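# Move three parcels into the desk's letter tray

## Task

Collect the three parcels, one each from the cart, the counter and the bookcase, and set them in the letter tray on the desk so that each sits fully within the tray's walls. Then open the grippers and pull the hands away. The parcels must stay put without the robot holding them, and the robot must not topple or be left leaning, or the task fails.

## Robot and tools

Robot: a wheeled base with a vertical column, a tilting head and two six-joint arms (left and right), each ending in a two-finger gripper. Folded, it measures 0.73 m long, 0.62 m wide, 1.88 m tall, with its front 0.40 m ahead of the column. The base drives straight or turns in place; it cannot slide sideways. A loose object may occasionally get nudged by something.

Frames: the base frame sits on the floor between the drive wheels under the column: x forward, y left, z up. left_hand and right_hand are reported in it, at the point where the fingers meet (tips extend 8 mm further); the hand's z axis points along the fingers, its y axis along the opening. The odometry frame is the base frame as it was when the scene began. base_odometry counts wheel rotation only, so slip shows as travel; heading runs -3.142 to 3.142, left positive.

execute_actions: argument "actions" is a list holding one action or none (none just reports state and pictures). An action may contain:
- "base": exactly one of {"translate_m": d}, a relative straight drive in metres, forward positive, -3 to 3; or {"rotate_rad": d}, a relative turn in place, counter-clockwise (left) positive, -3.2 to 3.2. Both count from where the base last measured itself.
- "joints": absolute targets keyed by name. head_tilt_rad -0.61 to 1.308 (0 roughly level, positive tilts down). For each arm, left_/right_ joint1_rad -2.879 to 2.879, joint2_rad 0 to 3.141, joint3_rad 0 to 3.019, joint4_rad -1.692 to 1.57, joint5_rad -1.57 to 1.57 (positive swings the hand to the robot's right), joint6_rad -2.094 to 2.094 (rolls the hand, positive clockwise viewed from behind), and gripper_m 0 to 0.093, the fingertip gap in metres. Done tolerances: head 0.03, joints 1-6 0.045, 0.14, 0.09, 0.055, 0.03, 0.035, gripper 0.003.
- "speeds": optional caps for this action, translate_m 0.05 to 0.8 m/s, rotate_rad 0.1 to 1 rad/s (defaults are the maxima). It does not slow arms. Base moves needing over 8.667 s are rejected; no action runs beyond 15 s.
"cameras" picks images: cam_head_left, cam_head_right, cam_left_wrist, cam_right_wrist, nav_camera, or "all" (default); [] gives none. Unknown keys, names or out-of-range values reject the whole call. Joints you omit may still be driving to earlier targets.

wait(seconds 0-10) commands nothing and returns state and images. zoom_image(camera, region [x0,y0,x1,y1] pixels, top-left origin, max 504x504) magnifies the most recent full image of that camera. finished_scene(scene) ends the scene irreversibly and reports success; call it only when the parcels rest in the tray unaided. After any stop reported in a result, later motion calls in that same reply are skipped.

Arm geometry: with joint1 at -1.57 (left) or 1.57 (right) and joints 5, 6 at 0, the arm moves in a forward-facing vertical plane 0.23 m beside the column. Let a = j2 - 0.35, b = 1.05 + j2 - j3, c = b - j4 (c = 1.57 means fingers straight down). Hand ahead = 0.12 + 0.39 sin a + 0.38 cos b + 0.25 cos c; up = 1.46 + 0.39 cos a - 0.38 sin b - 0.25 sin c. E.g. j2, j3, j4 = 0.93, 0.78, 0.14 gives about 0.60 m ahead, 1.21 m up. Real hands sit lower and nearer the column by up to ~5 cm (~12 cm under heavy or distant loads); trust the reported hand positions (1-3 cm accuracy). Reach is about 1 m from the shoulder, down to 0.47 m high; the floor is out of reach. Fingers-down load guide per arm: 3.2 kg near 0.4 m ahead at 0.65-1.2 m height; 2 kg to 0.6 m ahead; 1 kg to 0.8 m at 0.9-1.2 m; 0.3 kg to 0.6 m at 0.65-1.6 m. Heavy loads need fingers at least ~1.2 rad below horizontal; up to 0.2 kg tolerates 0.35 rad. A gripper holds roughly 2-6 kg.

Gripping: fingers are 7 cm long; outer span exceeds the reported gap by 1 cm at the tips and 5 cm at the base; the hand body is 10 cm wide, 7 cm thick, with a wrist camera jutting 11 cm to one side. Command a gap smaller than the object; "off_target" is then expected. A reading staying 0.002 m or more above target means something is held. Opening against walls can snag and lift them.

Results: base_status and joint_status give each motion's outcome: "done" (base: wheels turned fully, even if slipping), "off_target", "contact_stop" (base only, a wheel stalled; back off 0.05 m before retrying or turning), "time_out", "not_followed" after "joint command not followed" with a "cause:" line (a self-collision check, or a room object, withheld targets; reverse each joint the first such action moved by at least 0.05 rad, or move the other arm away, or drive off). on_its_own lists uncommanded behaviour; "held at" is a held target. Small changes (under ~0.03 rad, 0.08 for joints 2-3) may not move a joint; approach contacts in ~0.05 rad steps from your previous target. A blocked arm keeps pushing and may heat up; resend its reported positions to relax it (a loaded arm droops slightly each time). turned_by_wheels vs turned_by_imu disagreeing by over ~4% and at least 0.05 rad means a collision or slip. base_tilt is degrees (forward/right positive); a drop of 0.5 degrees forward during a move means leaning back: reverse 0.05 m. wheel_motors_off = 1 after ~3 s of hard base pushing, which cuts the wheels for 2 s. motor_effort lists only the wheels (positive drives forward). Joint torques and efforts carry offsets and noise. MOTOR HOT warns from 85 °C; at 100 °C an OVER-TEMPERATURE FAULT drops that arm.

Avoid: arms striking or squeezing each other, dropping or knocking parcels, tabletops (0.30-1.20 m high) catching the column, hard sustained pushes, and tipping the robot. Shorter robot motion time is better.

Each tool is called as name(argument=value, ...) on one line, values as JSON.

## Session

I'll start by looking at the current state and all camera views.

execute_actions(actions=[])

Scene clock: 0.00 s.
Joint torques (N m, as the arm reports them, + toward a larger angle): no reading
base_odometry: x=+0.000 y=+0.000 heading=+0.000 (m, m, rad; odometry frame)
turned_by_wheels: +0.000 (rad since the last result)
turned_by_imu: +0.000 (rad since the last result)
base_tilt: forward=+0.1 right=-0.6 (deg)
base_status: not commanded
joint_positions: head_tilt_rad=+0.863 left_joint1_rad=-1.573 left_joint2_rad=+0.893 left_joint3_rad=+0.430 left_joint4_rad=-0.949 left_joint5_rad=-0.003 left_joint6_rad=+0.046 left_gripper_m=+0.095 right_joint1_rad=+1.554 right_joint2_rad=+0.901 right_joint3_rad=+0.378 right_joint4_rad=-0.943 right_joint5_rad=+0.026 right_joint6_rad=-0.013 right_gripper_m=+0.095
joint_status: not commanded
wheel_motors_off: 0
motor_effort: left_wheel=+2 right_wheel=+2 (%)
left_hand: x=+0.1562 y=+0.2245 z=+1.2488 quat_wxyz=(+0.430, -0.022, -0.903, +0.009) (m; base frame)
right_hand: x=+0.1280 y=-0.2333 z=+1.2571 quat_wxyz=(+0.454, +0.005, -0.891, +0.013) (m; base frame)
pictures: cam_head_left, cam_head_right, cam_left_wrist, cam_right_wrist, nav_camera
Images, in order (width x height): cam_head_left 504x504, cam_head_right 504x504, cam_left_wrist 616x616, cam_right_wrist 616x616, nav_camera 504x504.

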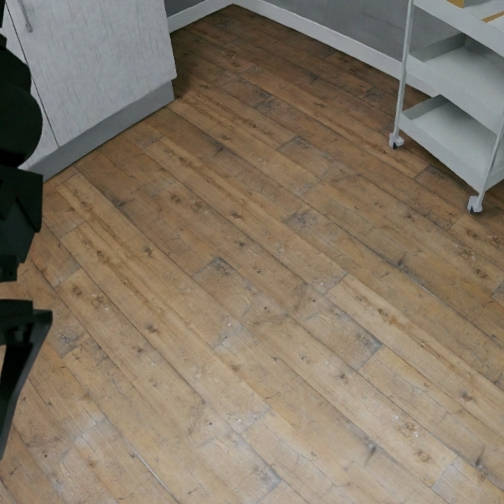

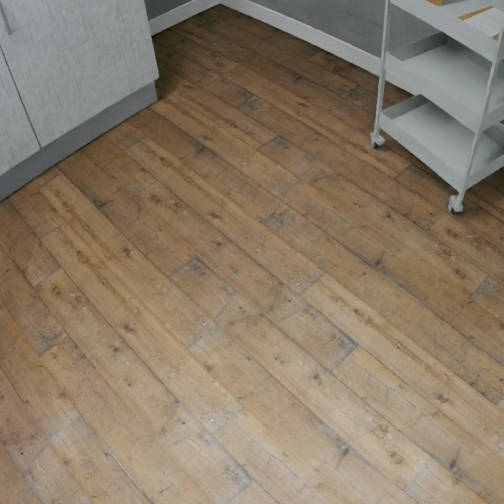

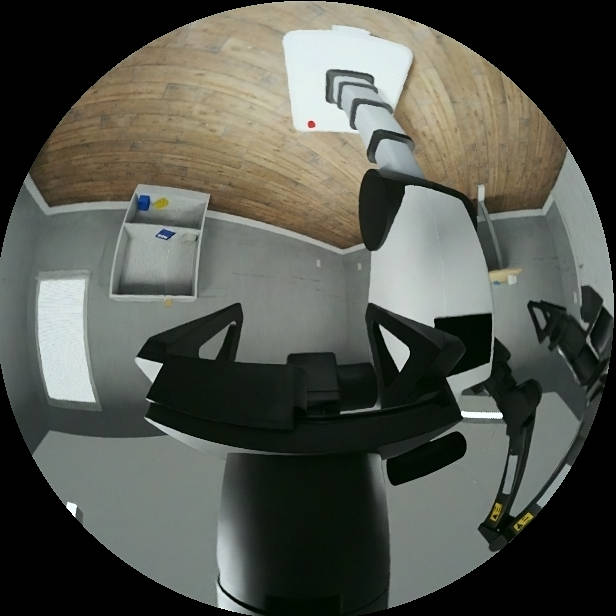

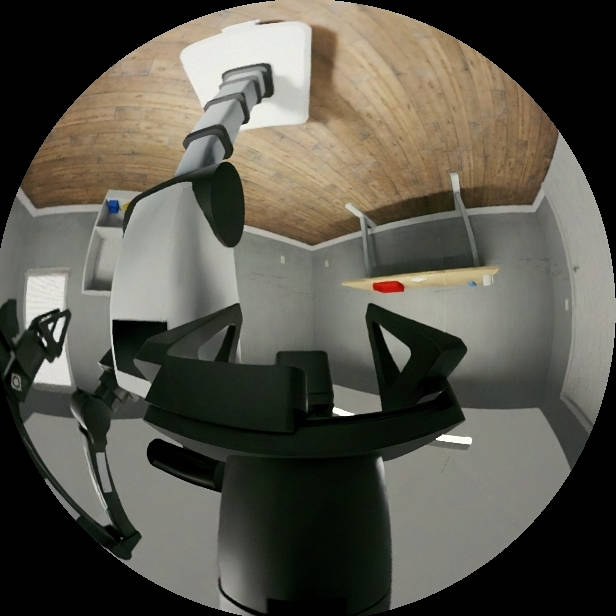

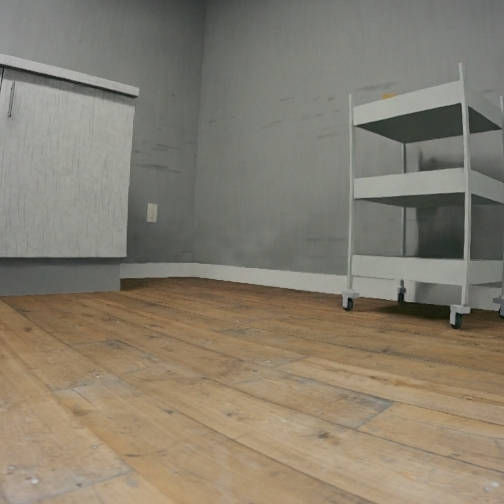

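execute_actions(actions=[{"joints": {"head_tilt_rad": 0.45}, "base": {"rotate_rad": -0.45}}], cameras=["cam_head_left", "cam_head_right", "nav_camera"])

Scene clock: 3.73 s.
Joint torques (N m, as the arm reports them, + toward a larger angle): left_arm=[-0.39 -8.52 -0.86 -1.25  0.05  0.14] | right_arm=[-0.44 -8.8  -1.25 -1.38  0.08  0.  ]
base_odometry: x=+0.000 y=+0.000 heading=-0.449 (m, m, rad; odometry frame)
turned_by_wheels: -0.449 (rad since the last result)
turned_by_imu: -0.445 (rad since the last result)
base_tilt: forward=+0.2 right=-0.6 (deg)
base_status: done
joint_positions: head_tilt_rad=+0.468 left_joint1_rad=-1.573 left_joint2_rad=+0.893 left_joint3_rad=+0.430 left_joint4_rad=-0.949 left_joint5_rad=-0.003 left_joint6_rad=+0.046 left_gripper_m=+0.095 right_joint1_rad=+1.554 right_joint2_rad=+0.901 right_joint3_rad=+0.378 right_joint4_rad=-0.943 right_joint5_rad=+0.026 right_joint6_rad=-0.013 right_gripper_m=+0.095
joint_status: all done
wheel_motors_off: 0
motor_effort: left_wheel=+3(35) right_wheel=-2(43) (%)
left_hand: x=+0.1562 y=+0.2245 z=+1.2488 quat_wxyz=(+0.430, -0.022, -0.903, +0.009) (m; base frame)
right_hand: x=+0.1280 y=-0.2333 z=+1.2571 quat_wxyz=(+0.454, +0.005, -0.891, +0.013) (m; base frame)
pictures: cam_head_left, cam_head_right, nav_camera
Images, in order (width x height): cam_head_left 504x504, cam_head_right 504x504, nav_camera 504x504.

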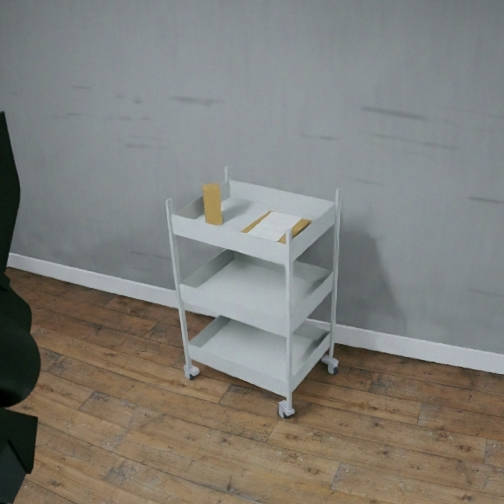

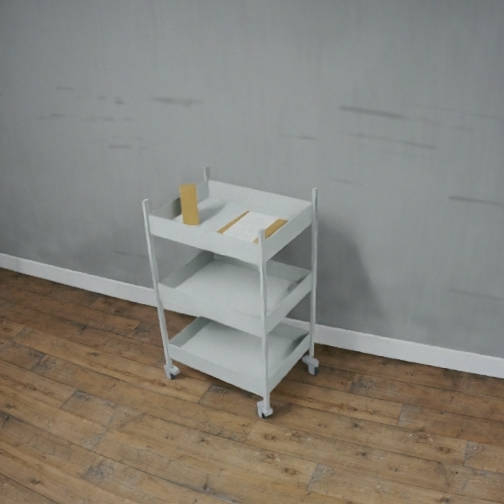

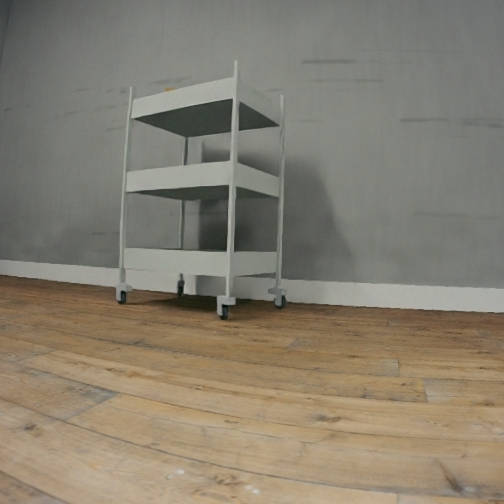

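zoom_image(camera="cam_head_left", region=[150, 150, 360, 280])

zoom_image(camera="cam_head_right", region=[130, 150, 340, 280])

Region (150, 150, 360, 280) of cam_head_left's 504x504 image, scaled by 2.400, with more detail than that image has; it fills the top 312 rows of this view, and the rest is white.

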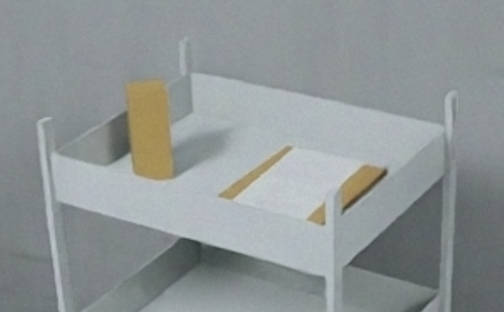

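Region (130, 150, 340, 280) of cam_head_right's 504x504 image, scaled by 2.400, with more detail than that image has; it fills the top 312 rows of this view, and the rest is white.

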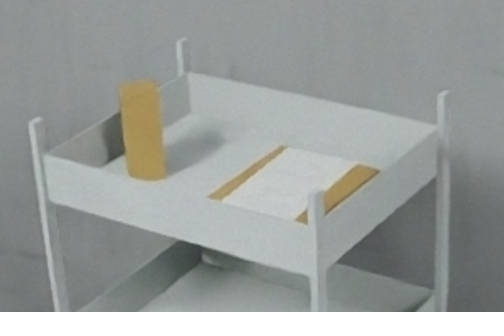

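execute_actions(actions=[], cameras=["cam_left_wrist", "cam_right_wrist"])

Scene clock: 8.40 s.
Joint torques (N m, as the arm reports them, + toward a larger angle): left_arm=[-0.62 -8.77 -0.84 -1.26  0.02  0.15] | right_arm=[-0.48 -8.77 -1.26 -1.38  0.08  0.01]
base_odometry: x=+0.000 y=+0.000 heading=-0.449 (m, m, rad; odometry frame)
turned_by_wheels: +0.000 (rad since the last result)
turned_by_imu: +0.001 (rad since the last result)
base_tilt: forward=+0.3 right=-0.5 (deg)
base_status: done
joint_positions: head_tilt_rad=+0.468 left_joint1_rad=-1.573 left_joint2_rad=+0.893 left_joint3_rad=+0.430 left_joint4_rad=-0.949 left_joint5_rad=-0.003 left_joint6_rad=+0.046 left_gripper_m=+0.095 right_joint1_rad=+1.554 right_joint2_rad=+0.901 right_joint3_rad=+0.378 right_joint4_rad=-0.943 right_joint5_rad=+0.026 right_joint6_rad=-0.013 right_gripper_m=+0.095
joint_status: all done
wheel_motors_off: 0
motor_effort: left_wheel=+3(35) right_wheel=-3(43) (%)
left_hand: x=+0.1562 y=+0.2245 z=+1.2488 quat_wxyz=(+0.430, -0.022, -0.903, +0.009) (m; base frame)
right_hand: x=+0.1280 y=-0.2333 z=+1.2571 quat_wxyz=(+0.454, +0.005, -0.891, +0.013) (m; base frame)
pictures: cam_left_wrist, cam_right_wrist
Images, in order (width x height): cam_left_wrist 616x616, cam_right_wrist 616x616.

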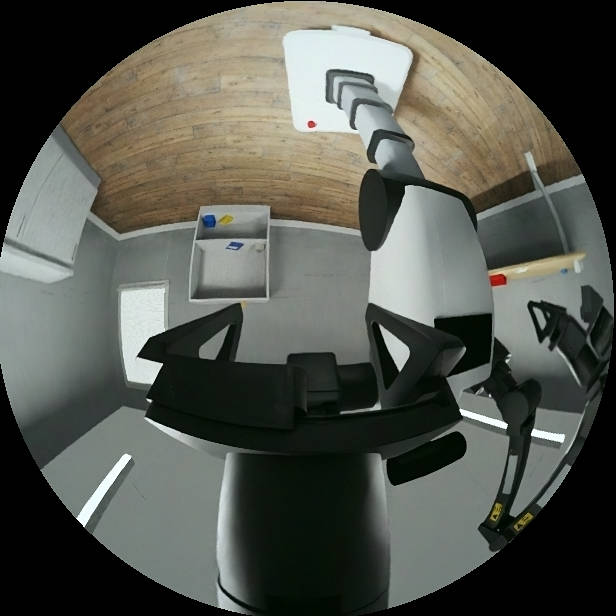

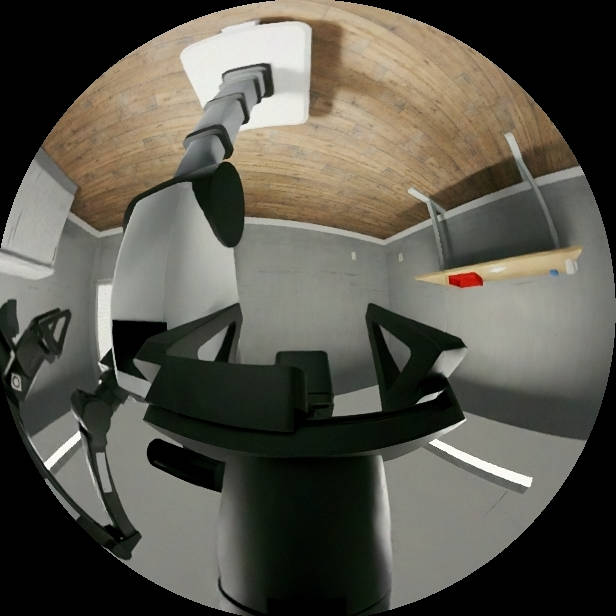

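zoom_image(camera="cam_right_wrist", region=[400, 220, 600, 320])

zoom_image(camera="cam_left_wrist", region=[170, 190, 300, 320])

zoom_image(camera="cam_left_wrist", region=[0, 180, 130, 310])

Region (400, 220, 600, 320) of cam_right_wrist's 616x616 image, scaled by 2.520, with more detail than that image has.

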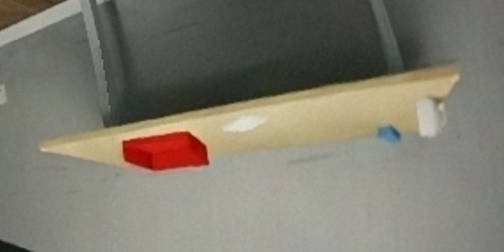

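Region (170, 190, 300, 320) of cam_left_wrist's 616x616 image, scaled by 3.877, with more detail than that image has.

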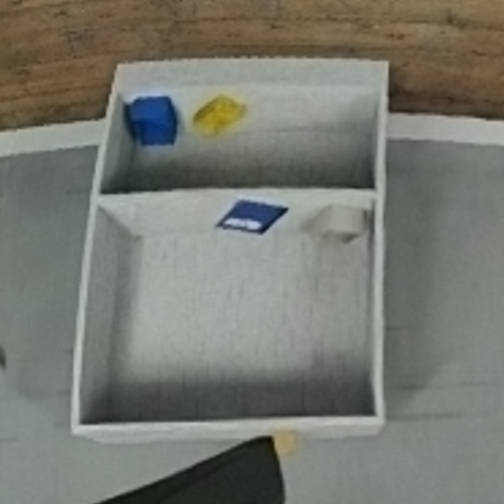

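Region (0, 180, 130, 310) of cam_left_wrist's 616x616 image, scaled by 3.877, with more detail than that image has.

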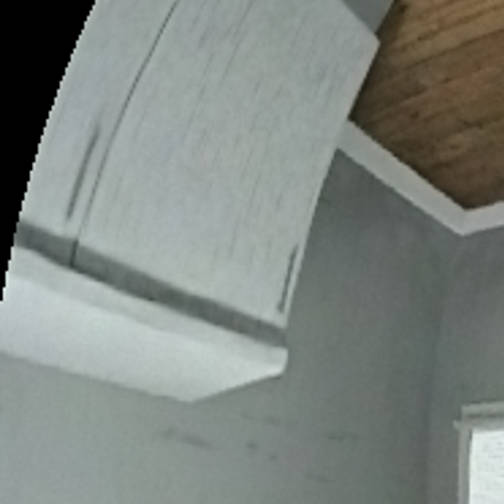

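execute_actions(actions=[{"joints": {"left_joint2_rad": 1.33, "left_joint3_rad": 0.96, "left_joint4_rad": -0.15, "left_joint6_rad": 0.0, "head_tilt_rad": 0.45}, "base": {"rotate_rad": 0.4}}], cameras=["cam_head_left", "cam_head_right", "cam_left_wrist", "nav_camera"])

Scene clock: 109.53 s.
Joint torques (N m, as the arm reports them, + toward a larger angle): left_arm=[ -0.84 -16.34   1.13   1.04   0.02   0.06] | right_arm=[-0.44 -8.79 -1.23 -1.33  0.08  0.  ]
base_odometry: x=+0.000 y=+0.000 heading=-0.051 (m, m, rad; odometry frame)
turned_by_wheels: +0.398 (rad since the last result)
turned_by_imu: +0.398 (rad since the last result)
base_tilt: forward=+0.2 right=-0.4 (deg)
base_status: done
joint_positions: head_tilt_rad=+0.468 left_joint1_rad=-1.573 left_joint2_rad=+1.318 left_joint3_rad=+0.962 left_joint4_rad=-0.164 left_joint5_rad=-0.003 left_joint6_rad=+0.008 left_gripper_m=+0.095 right_joint1_rad=+1.554 right_joint2_rad=+0.901 right_joint3_rad=+0.378 right_joint4_rad=-0.943 right_joint5_rad=+0.026 right_joint6_rad=-0.013 right_gripper_m=+0.095
joint_status: all done
wheel_motors_off: 0
motor_effort: left_wheel=-2(26) right_wheel=+2(34) (%)
left_hand: x=+0.5063 y=+0.2237 z=+1.0505 quat_wxyz=(-0.002, -0.004, -1.000, +0.000) (m; base frame)
right_hand: x=+0.1280 y=-0.2333 z=+1.2571 quat_wxyz=(+0.454, +0.005, -0.891, +0.013) (m; base frame)
pictures: cam_head_left, cam_head_right, cam_left_wrist, nav_camera
Images, in order (width x height): cam_head_left 504x504, cam_head_right 504x504, cam_left_wrist 616x616, nav_camera 504x504.

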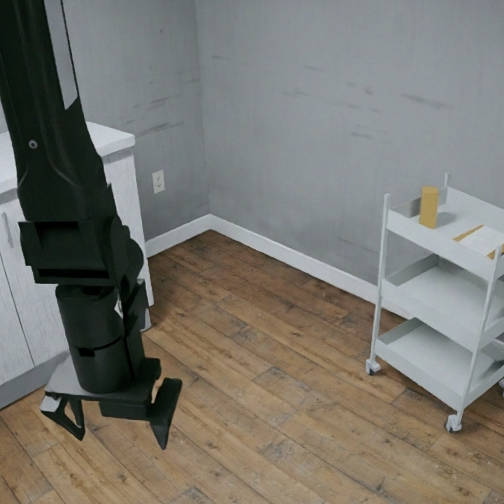

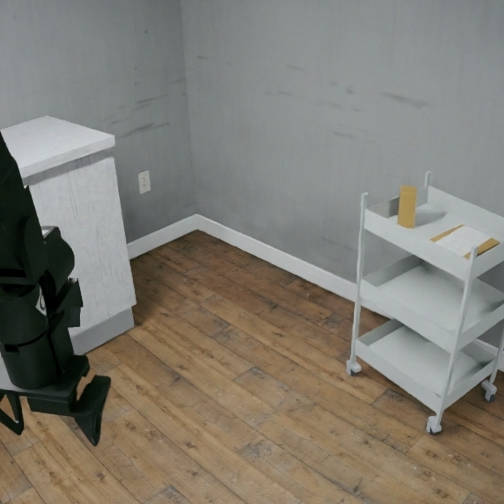

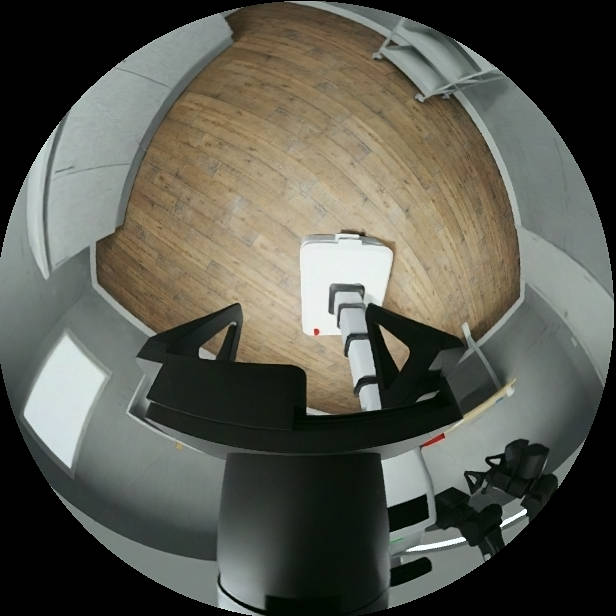

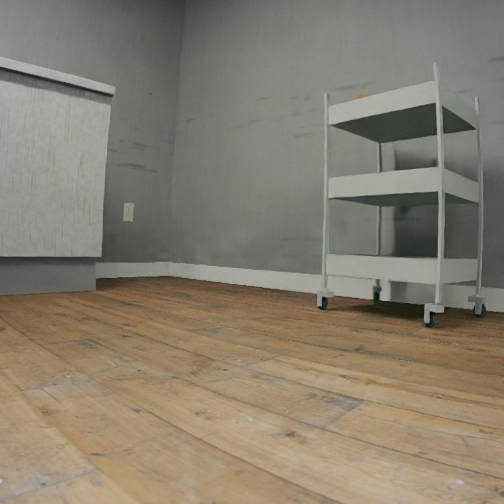

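execute_actions(actions=[{"base": {"translate_m": 1.2}}], cameras=["cam_head_left", "cam_head_right", "nav_camera"])

execute_actions(actions=[{"base": {"rotate_rad": -0.94}, "joints": {"head_tilt_rad": 0.75}}], cameras=["cam_head_left", "cam_head_right", "cam_left_wrist", "nav_camera"])

Scene clock: 142.27 s.
Joint torques (N m, as the arm reports them, + toward a larger angle): left_arm=[ -0.58 -15.84   1.15   1.25   0.06   0.02] | right_arm=[-0.48 -8.76 -1.11 -1.38  0.08  0.  ]
base_odometry: x=+1.198 y=-0.062 heading=-0.053 (m, m, rad; odometry frame)
turned_by_wheels: -0.001 (rad since the last result)
turned_by_imu: +0.003 (rad since the last result)
base_tilt: forward=+0.2 right=-0.5 (deg)
base_status: done
joint_positions: head_tilt_rad=+0.468 left_joint1_rad=-1.573 left_joint2_rad=+1.318 left_joint3_rad=+0.962 left_joint4_rad=-0.162 left_joint5_rad=-0.003 left_joint6_rad=+0.008 left_gripper_m=+0.095 right_joint1_rad=+1.554 right_joint2_rad=+0.901 right_joint3_rad=+0.378 right_joint4_rad=-0.943 right_joint5_rad=+0.026 right_joint6_rad=-0.013 right_gripper_m=+0.095
joint_status: not commanded
wheel_motors_off: 0
motor_effort: left_wheel=-2(41) right_wheel=+1(56) (%)
left_hand: x=+0.5066 y=+0.2237 z=+1.0505 quat_wxyz=(-0.003, -0.004, -1.000, +0.000) (m; base frame)
right_hand: x=+0.1277 y=-0.2333 z=+1.2572 quat_wxyz=(+0.454, +0.005, -0.891, +0.013) (m; base frame)
pictures: cam_head_left, cam_head_right, nav_camera
Images, in order (width x height): cam_head_left 504x504, cam_head_right 504x504, nav_camera 504x504.

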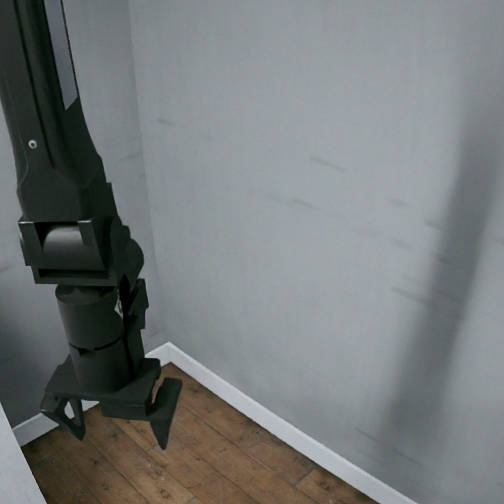

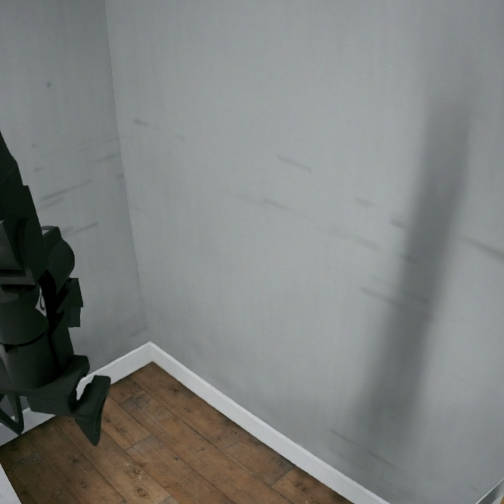

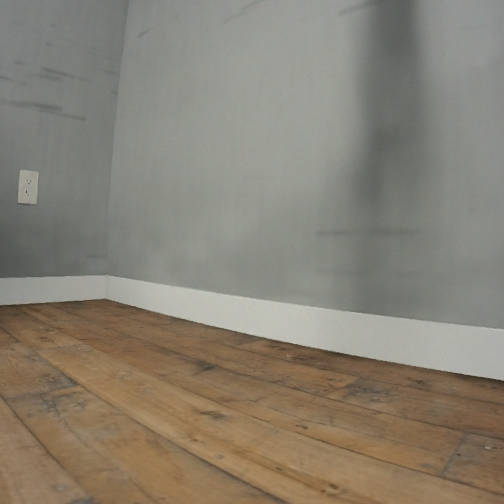

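Scene clock: 144.57 s.
Joint torques (N m, as the arm reports them, + toward a larger angle): left_arm=[ -0.71 -16.8    1.03   1.1    0.06   0.05] | right_arm=[-0.39 -8.7  -1.14 -1.38  0.08  0.01]
base_odometry: x=+1.198 y=-0.062 heading=-0.992 (m, m, rad; odometry frame)
turned_by_wheels: -0.939 (rad since the last result)
turned_by_imu: -0.930 (rad since the last result)
base_tilt: forward=+0.2 right=-0.5 (deg)
base_status: done
joint_positions: head_tilt_rad=+0.752 left_joint1_rad=-1.573 left_joint2_rad=+1.318 left_joint3_rad=+0.962 left_joint4_rad=-0.162 left_joint5_rad=-0.003 left_joint6_rad=+0.008 left_gripper_m=+0.095 right_joint1_rad=+1.554 right_joint2_rad=+0.901 right_joint3_rad=+0.378 right_joint4_rad=-0.943 right_joint5_rad=+0.026 right_joint6_rad=-0.013 right_gripper_m=+0.095
joint_status: all done
wheel_motors_off: 0
motor_effort: left_wheel=+2(42) right_wheel=-3(58) (%)
left_hand: x=+0.5066 y=+0.2237 z=+1.0505 quat_wxyz=(-0.003, -0.004, -1.000, +0.000) (m; base frame)
right_hand: x=+0.1277 y=-0.2333 z=+1.2572 quat_wxyz=(+0.454, +0.005, -0.891, +0.013) (m; base frame)
pictures: cam_head_left, cam_head_right, cam_left_wrist, nav_camera
Images, in order (width x height): cam_head_left 504x504, cam_head_right 504x504, cam_left_wrist 616x616, nav_camera 504x504.

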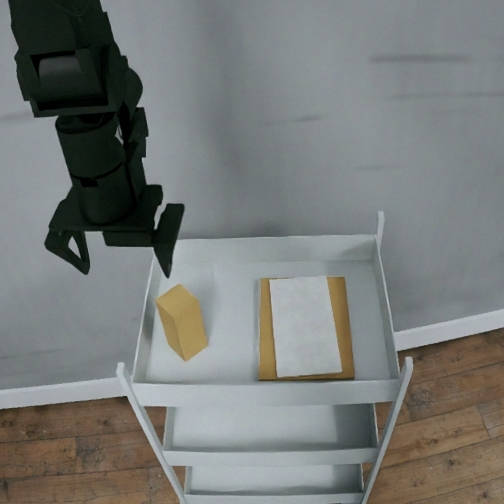

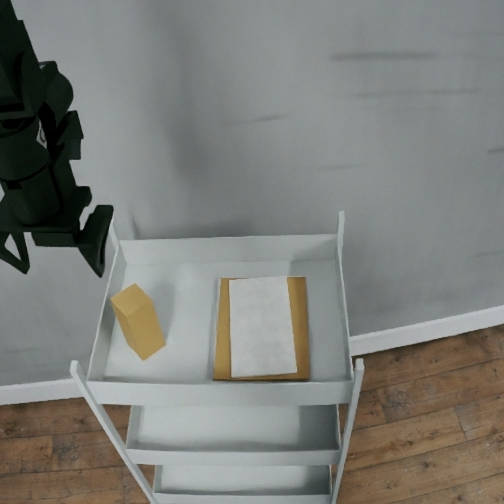

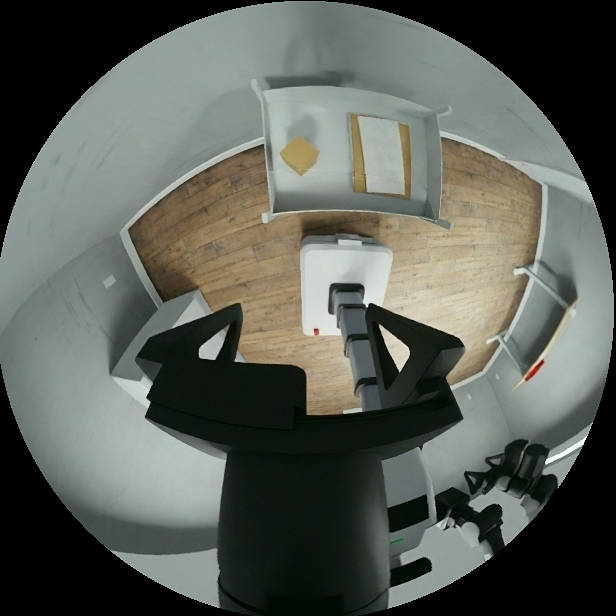

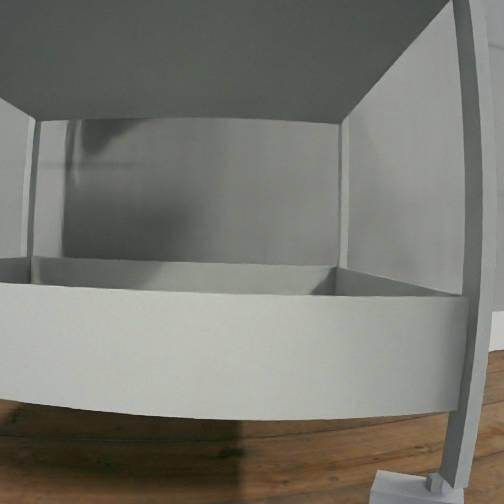

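zoom_image(camera="cam_left_wrist", region=[240, 80, 380, 240])

zoom_image(camera="cam_head_left", region=[110, 240, 270, 400])

Region (240, 80, 380, 240) of cam_left_wrist's 616x616 image, scaled by 3.150, with more detail than that image has; it fills the left 441 columns of this view, and the rest is white.

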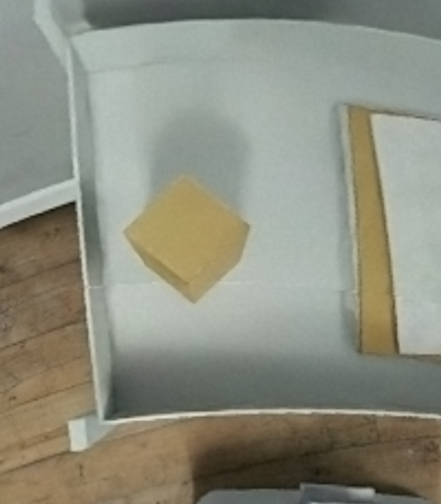

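Region (110, 240, 270, 400) of cam_head_left's 504x504 image, scaled by 3.150, with more detail than that image has.

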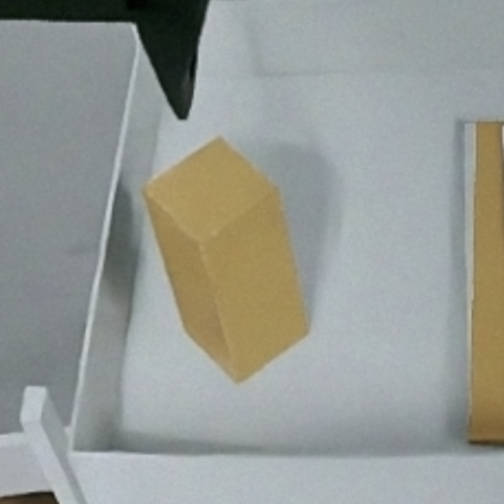

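execute_actions(actions=[{"base": {"translate_m": 0.1}, "joints": {"left_joint2_rad": 1.70, "left_joint3_rad": 1.37, "left_joint4_rad": -0.18, "left_joint6_rad": 0.78, "head_tilt_rad": 0.85}}], cameras=["cam_head_left", "cam_head_right", "cam_left_wrist"])

Scene clock: 176.63 s.
Joint torques (N m, as the arm reports them, + toward a larger angle): left_arm=[ -0.87 -20.     1.8    0.18   0.12   0.21] | right_arm=[-0.45 -8.96 -1.29 -1.39  0.07  0.01]
base_odometry: x=+1.253 y=-0.146 heading=-0.994 (m, m, rad; odometry frame)
turned_by_wheels: -0.002 (rad since the last result)
turned_by_imu: +0.000 (rad since the last result)
base_tilt: forward=+0.2 right=-0.5 (deg)
base_status: done
joint_positions: head_tilt_rad=+0.852 left_joint1_rad=-1.573 left_joint2_rad=+1.691 left_joint3_rad=+1.365 left_joint4_rad=-0.172 left_joint5_rad=-0.003 left_joint6_rad=+0.771 left_gripper_m=+0.095 right_joint1_rad=+1.554 right_joint2_rad=+0.901 right_joint3_rad=+0.379 right_joint4_rad=-0.943 right_joint5_rad=+0.026 right_joint6_rad=-0.013 right_gripper_m=+0.095
joint_status: all done
wheel_motors_off: 0
motor_effort: left_wheel=-1(61) right_wheel=+2(62) (%)
left_hand: x=+0.5801 y=+0.2233 z=+0.9220 quat_wxyz=(-0.012, -0.377, -0.926, -0.005) (m; base frame)
right_hand: x=+0.1287 y=-0.2333 z=+1.2569 quat_wxyz=(+0.454, +0.005, -0.891, +0.013) (m; base frame)
pictures: cam_head_left, cam_head_right, cam_left_wrist
Images, in order (width x height): cam_head_left 504x504, cam_head_right 504x504, cam_left_wrist 616x616.

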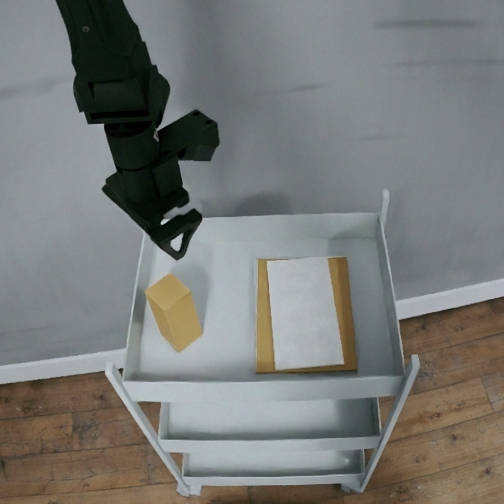

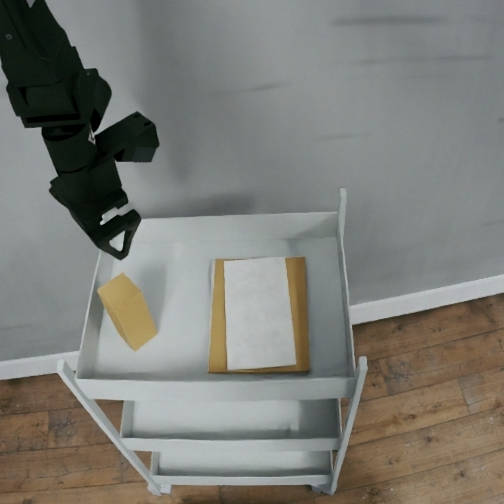

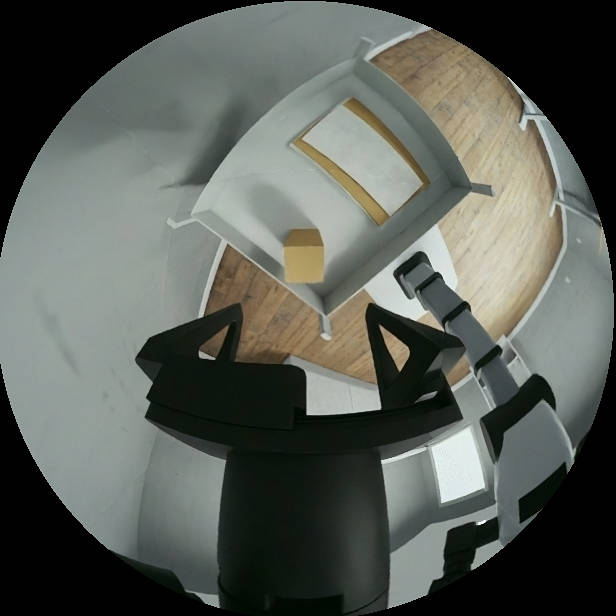

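execute_actions(actions=[{"joints": {"left_joint2_rad": 1.91, "left_joint3_rad": 1.535, "left_joint4_rad": -0.16}}], cameras=["cam_head_left", "cam_left_wrist"])

Scene clock: 196.10 s.
Joint torques (N m, as the arm reports them, + toward a larger angle): left_arm=[ -0.25 -20.5    1.24   0.86   0.12   0.2 ] | right_arm=[-0.46 -8.77 -1.31 -1.36  0.08  0.01]
base_odometry: x=+1.253 y=-0.146 heading=-0.994 (m, m, rad; odometry frame)
turned_by_wheels: +0.000 (rad since the last result)
turned_by_imu: +0.002 (rad since the last result)
base_tilt: forward=+0.3 right=-0.6 (deg)
base_status: not commanded
joint_positions: head_tilt_rad=+0.852 left_joint1_rad=-1.573 left_joint2_rad=+1.913 left_joint3_rad=+1.531 left_joint4_rad=-0.168 left_joint5_rad=-0.003 left_joint6_rad=+0.771 left_gripper_m=+0.095 right_joint1_rad=+1.554 right_joint2_rad=+0.901 right_joint3_rad=+0.379 right_joint4_rad=-0.943 right_joint5_rad=+0.026 right_joint6_rad=-0.013 right_gripper_m=+0.095
joint_status: all done
wheel_motors_off: 0
motor_effort: left_wheel=-2(2) right_wheel=+3(3) (%)
left_hand: x=+0.5559 y=+0.2232 z=+0.8338 quat_wxyz=(+0.012, -0.377, -0.926, +0.005) (m; base frame)
right_hand: x=+0.1287 y=-0.2333 z=+1.2569 quat_wxyz=(+0.454, +0.005, -0.891, +0.013) (m; base frame)
pictures: cam_head_left, cam_left_wrist
Images, in order (width x height): cam_head_left 504x504, cam_left_wrist 616x616.

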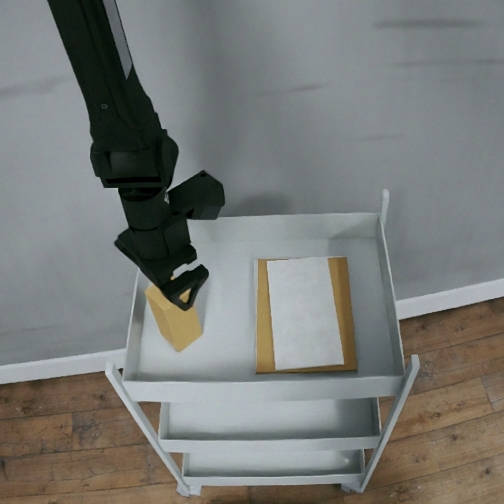

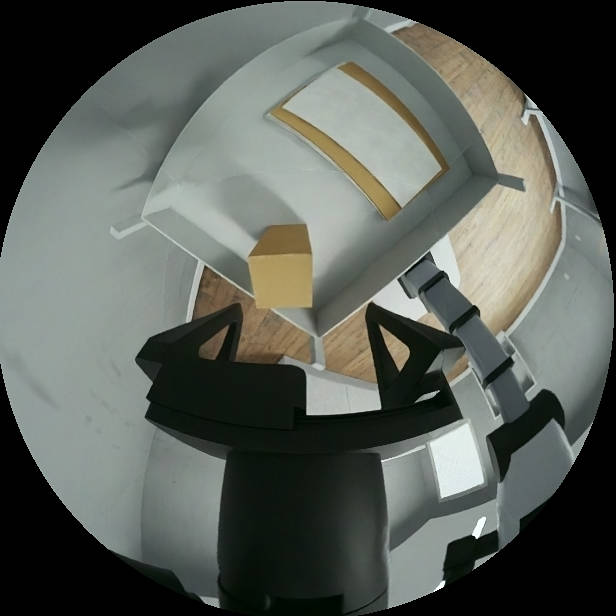

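execute_actions(actions=[{"base": {"translate_m": 0.022}}], cameras=["cam_left_wrist"])

Scene clock: 206.60 s.
Joint torques (N m, as the arm reports them, + toward a larger angle): left_arm=[ -0.43 -20.62   0.91   0.75   0.12   0.23] | right_arm=[-0.54 -8.78 -1.14 -1.39  0.08  0.01]
base_odometry: x=+1.265 y=-0.164 heading=-0.995 (m, m, rad; odometry frame)
turned_by_wheels: -0.001 (rad since the last result)
turned_by_imu: +0.000 (rad since the last result)
base_tilt: forward=+0.2 right=-0.5 (deg)
base_status: done
joint_positions: head_tilt_rad=+0.852 left_joint1_rad=-1.573 left_joint2_rad=+1.913 left_joint3_rad=+1.534 left_joint4_rad=-0.168 left_joint5_rad=-0.003 left_joint6_rad=+0.771 left_gripper_m=+0.095 right_joint1_rad=+1.554 right_joint2_rad=+0.900 right_joint3_rad=+0.378 right_joint4_rad=-0.943 right_joint5_rad=+0.026 right_joint6_rad=-0.013 right_gripper_m=+0.095
joint_status: not commanded
wheel_motors_off: 0
motor_effort: left_wheel=-1(49) right_wheel=+2(51) (%)
left_hand: x=+0.5581 y=+0.2235 z=+0.8341 quat_wxyz=(+0.011, -0.377, -0.926, +0.004) (m; base frame)
right_hand: x=+0.1279 y=-0.2333 z=+1.2572 quat_wxyz=(+0.454, +0.005, -0.891, +0.013) (m; base frame)
pictures: cam_left_wrist
Images, in order (width x height): cam_left_wrist 616x616.

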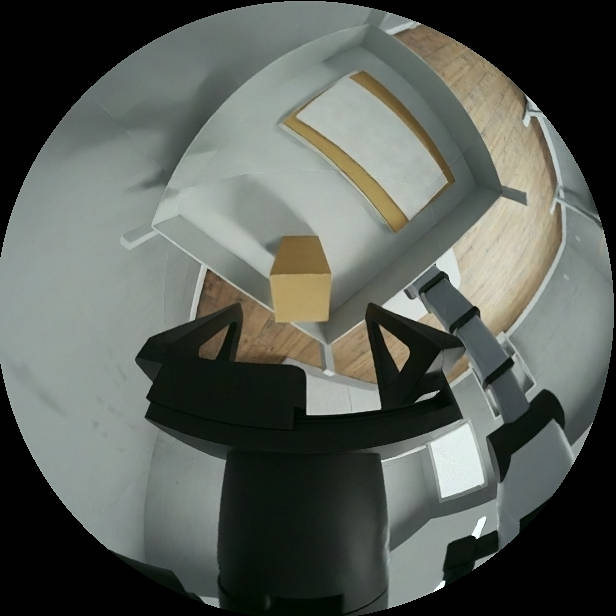

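execute_actions(actions=[{"joints": {"left_joint2_rad": 2.095, "left_joint3_rad": 1.737}}], cameras=["cam_head_left", "cam_left_wrist"])

Scene clock: 223.20 s.
Joint torques (N m, as the arm reports them, + toward a larger angle): left_arm=[ -0.3  -19.59   1.64   0.78   0.11   0.25] | right_arm=[-0.45 -8.61 -1.26 -1.39  0.07  0.01]
base_odometry: x=+1.265 y=-0.164 heading=-0.995 (m, m, rad; odometry frame)
turned_by_wheels: +0.000 (rad since the last result)
turned_by_imu: +0.002 (rad since the last result)
base_tilt: forward=+0.2 right=-0.5 (deg)
base_status: not commanded
joint_positions: head_tilt_rad=+0.852 left_joint1_rad=-1.573 left_joint2_rad=+2.087 left_joint3_rad=+1.733 left_joint4_rad=-0.168 left_joint5_rad=-0.003 left_joint6_rad=+0.771 left_gripper_m=+0.095 right_joint1_rad=+1.554 right_joint2_rad=+0.900 right_joint3_rad=+0.378 right_joint4_rad=-0.943 right_joint5_rad=+0.026 right_joint6_rad=-0.013 right_gripper_m=+0.095
joint_status: all done
wheel_motors_off: 0
motor_effort: left_wheel=-2(2) right_wheel=+2(2) (%)
left_hand: x=+0.5677 y=+0.2233 z=+0.7685 quat_wxyz=(-0.001, -0.377, -0.926, -0.001) (m; base frame)
right_hand: x=+0.1279 y=-0.2333 z=+1.2572 quat_wxyz=(+0.454, +0.005, -0.891, +0.013) (m; base frame)
pictures: cam_head_left, cam_left_wrist
Images, in order (width x height): cam_head_left 504x504, cam_left_wrist 616x616.

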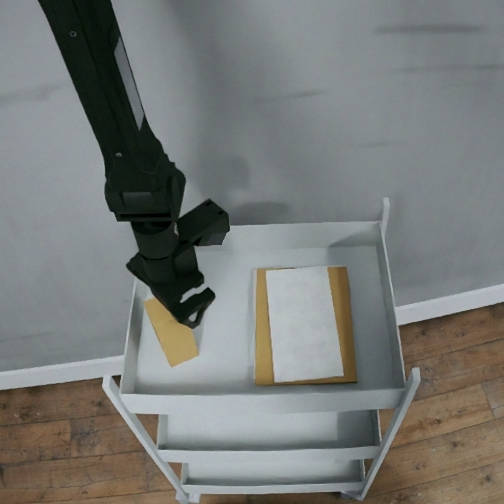

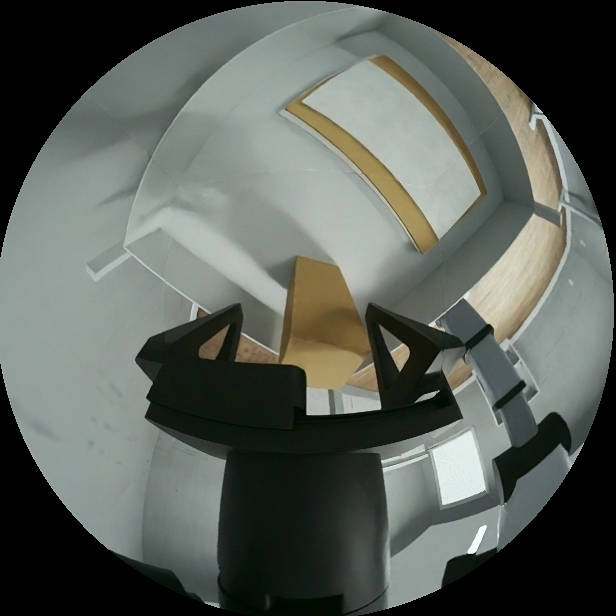

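zoom_image(camera="cam_left_wrist", region=[210, 230, 410, 430])

zoom_image(camera="cam_head_left", region=[110, 240, 250, 380])

Region (210, 230, 410, 430) of cam_left_wrist's 616x616 image, scaled by 2.520, with more detail than that image has.

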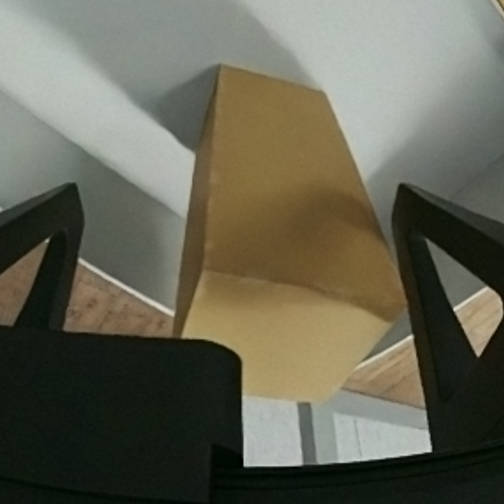

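Region (110, 240, 250, 380) of cam_head_left's 504x504 image, scaled by 3.600, with more detail than that image has.

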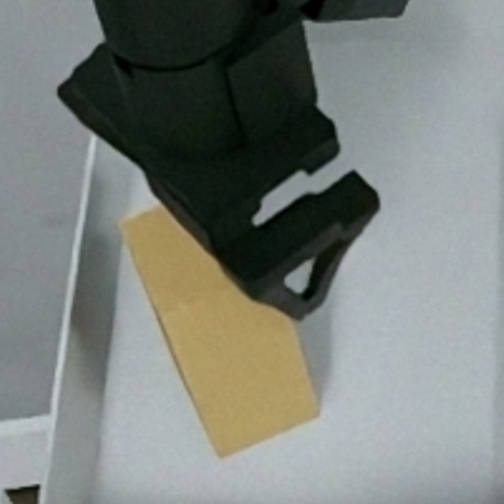

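execute_actions(actions=[{"base": {"translate_m": -0.025}}], cameras=[])

execute_actions(actions=[{"joints": {"left_joint6_rad": 1.04}}], cameras=["cam_head_left", "cam_left_wrist"])

Scene clock: 239.73 s.
Joint torques (N m, as the arm reports them, + toward a larger angle): left_arm=[ -0.08 -19.38   1.58   0.84   0.08   0.22] | right_arm=[-0.46 -8.59 -0.9  -1.37  0.08  0.01]
base_odometry: x=+1.251 y=-0.143 heading=-0.993 (m, m, rad; odometry frame)
turned_by_wheels: +0.002 (rad since the last result)
turned_by_imu: +0.004 (rad since the last result)
base_tilt: forward=+0.1 right=-0.5 (deg)
base_status: done
joint_positions: head_tilt_rad=+0.853 left_joint1_rad=-1.573 left_joint2_rad=+2.088 left_joint3_rad=+1.733 left_joint4_rad=-0.168 left_joint5_rad=-0.003 left_joint6_rad=+0.771 left_gripper_m=+0.095 right_joint1_rad=+1.554 right_joint2_rad=+0.899 right_joint3_rad=+0.374 right_joint4_rad=-0.943 right_joint5_rad=+0.026 right_joint6_rad=-0.013 right_gripper_m=+0.095
joint_status: not commanded
wheel_motors_off: 0
motor_effort: left_wheel=+2(61) right_wheel=-2(56) (%)
left_hand: x=+0.5675 y=+0.2233 z=+0.7684 quat_wxyz=(+0.000, -0.377, -0.926, -0.001) (m; base frame)
right_hand: x=+0.1264 y=-0.2333 z=+1.2579 quat_wxyz=(+0.455, +0.005, -0.890, +0.013) (m; base frame)
pictures: none
No camera images: the call's "cameras" was empty. Leave "cameras" out to get every camera's image.

Scene clock: 240.60 s.
Joint torques (N m, as the arm reports them, + toward a larger angle): left_arm=[ -0.5  -19.39   1.39   0.87   0.07   0.2 ] | right_arm=[-0.46 -8.47 -0.9  -1.38  0.08  0.01]
base_odometry: x=+1.251 y=-0.143 heading=-0.993 (m, m, rad; odometry frame)
turned_by_wheels: +0.000 (rad since the last result)
turned_by_imu: +0.000 (rad since the last result)
base_tilt: forward=+0.3 right=-0.6 (deg)
base_status: not commanded
joint_positions: head_tilt_rad=+0.853 left_joint1_rad=-1.573 left_joint2_rad=+2.088 left_joint3_rad=+1.733 left_joint4_rad=-0.168 left_joint5_rad=-0.003 left_joint6_rad=+1.031 left_gripper_m=+0.095 right_joint1_rad=+1.554 right_joint2_rad=+0.899 right_joint3_rad=+0.374 right_joint4_rad=-0.943 right_joint5_rad=+0.026 right_joint6_rad=-0.013 right_gripper_m=+0.095
joint_status: all done
wheel_motors_off: 0
motor_effort: left_wheel=+2(2) right_wheel=-2(2) (%)
left_hand: x=+0.5675 y=+0.2233 z=+0.7684 quat_wxyz=(+0.000, -0.494, -0.870, -0.001) (m; base frame)
right_hand: x=+0.1264 y=-0.2333 z=+1.2579 quat_wxyz=(+0.455, +0.005, -0.890, +0.013) (m; base frame)
pictures: cam_head_left, cam_left_wrist
Images, in order (width x height): cam_head_left 504x504, cam_left_wrist 616x616.

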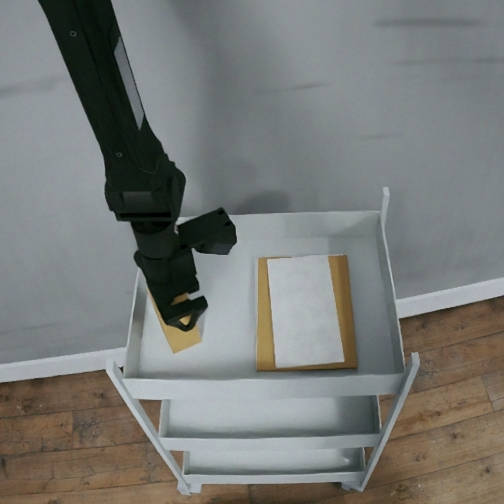

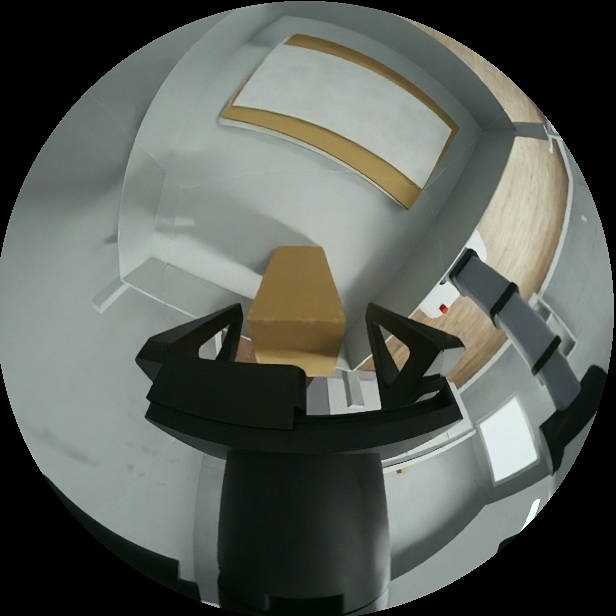

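execute_actions(actions=[{"joints": {"left_gripper_m": 0.02}}], cameras=["cam_left_wrist"])

Scene clock: 244.23 s.
Joint torques (N m, as the arm reports them, + toward a larger angle): left_arm=[ -0.29 -19.55   1.27   0.67   0.12   0.23] | right_arm=[-0.5  -8.53 -0.91 -1.39  0.08  0.01]
base_odometry: x=+1.251 y=-0.143 heading=-0.993 (m, m, rad; odometry frame)
turned_by_wheels: +0.000 (rad since the last result)
turned_by_imu: +0.001 (rad since the last result)
base_tilt: forward=+0.3 right=-0.5 (deg)
base_status: not commanded
joint_positions: head_tilt_rad=+0.853 left_joint1_rad=-1.573 left_joint2_rad=+2.088 left_joint3_rad=+1.733 left_joint4_rad=-0.168 left_joint5_rad=-0.003 left_joint6_rad=+1.032 left_gripper_m=+0.052 right_joint1_rad=+1.554 right_joint2_rad=+0.899 right_joint3_rad=+0.374 right_joint4_rad=-0.943 right_joint5_rad=+0.026 right_joint6_rad=-0.013 right_gripper_m=+0.095
joint_status: left_gripper_m off_target (ended at +0.052, target +0.020)
wheel_motors_off: 0
motor_effort: left_wheel=+1(1) right_wheel=-2(2) (%)
left_hand: x=+0.5675 y=+0.2233 z=+0.7684 quat_wxyz=(+0.000, -0.494, -0.870, -0.001) (m; base frame)
right_hand: x=+0.1264 y=-0.2333 z=+1.2579 quat_wxyz=(+0.455, +0.005, -0.890, +0.013) (m; base frame)
pictures: cam_left_wrist
Images, in order (width x height): cam_left_wrist 616x616.

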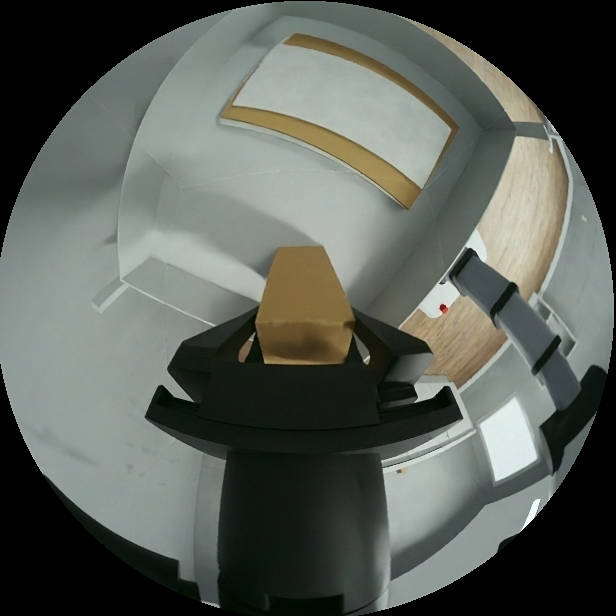

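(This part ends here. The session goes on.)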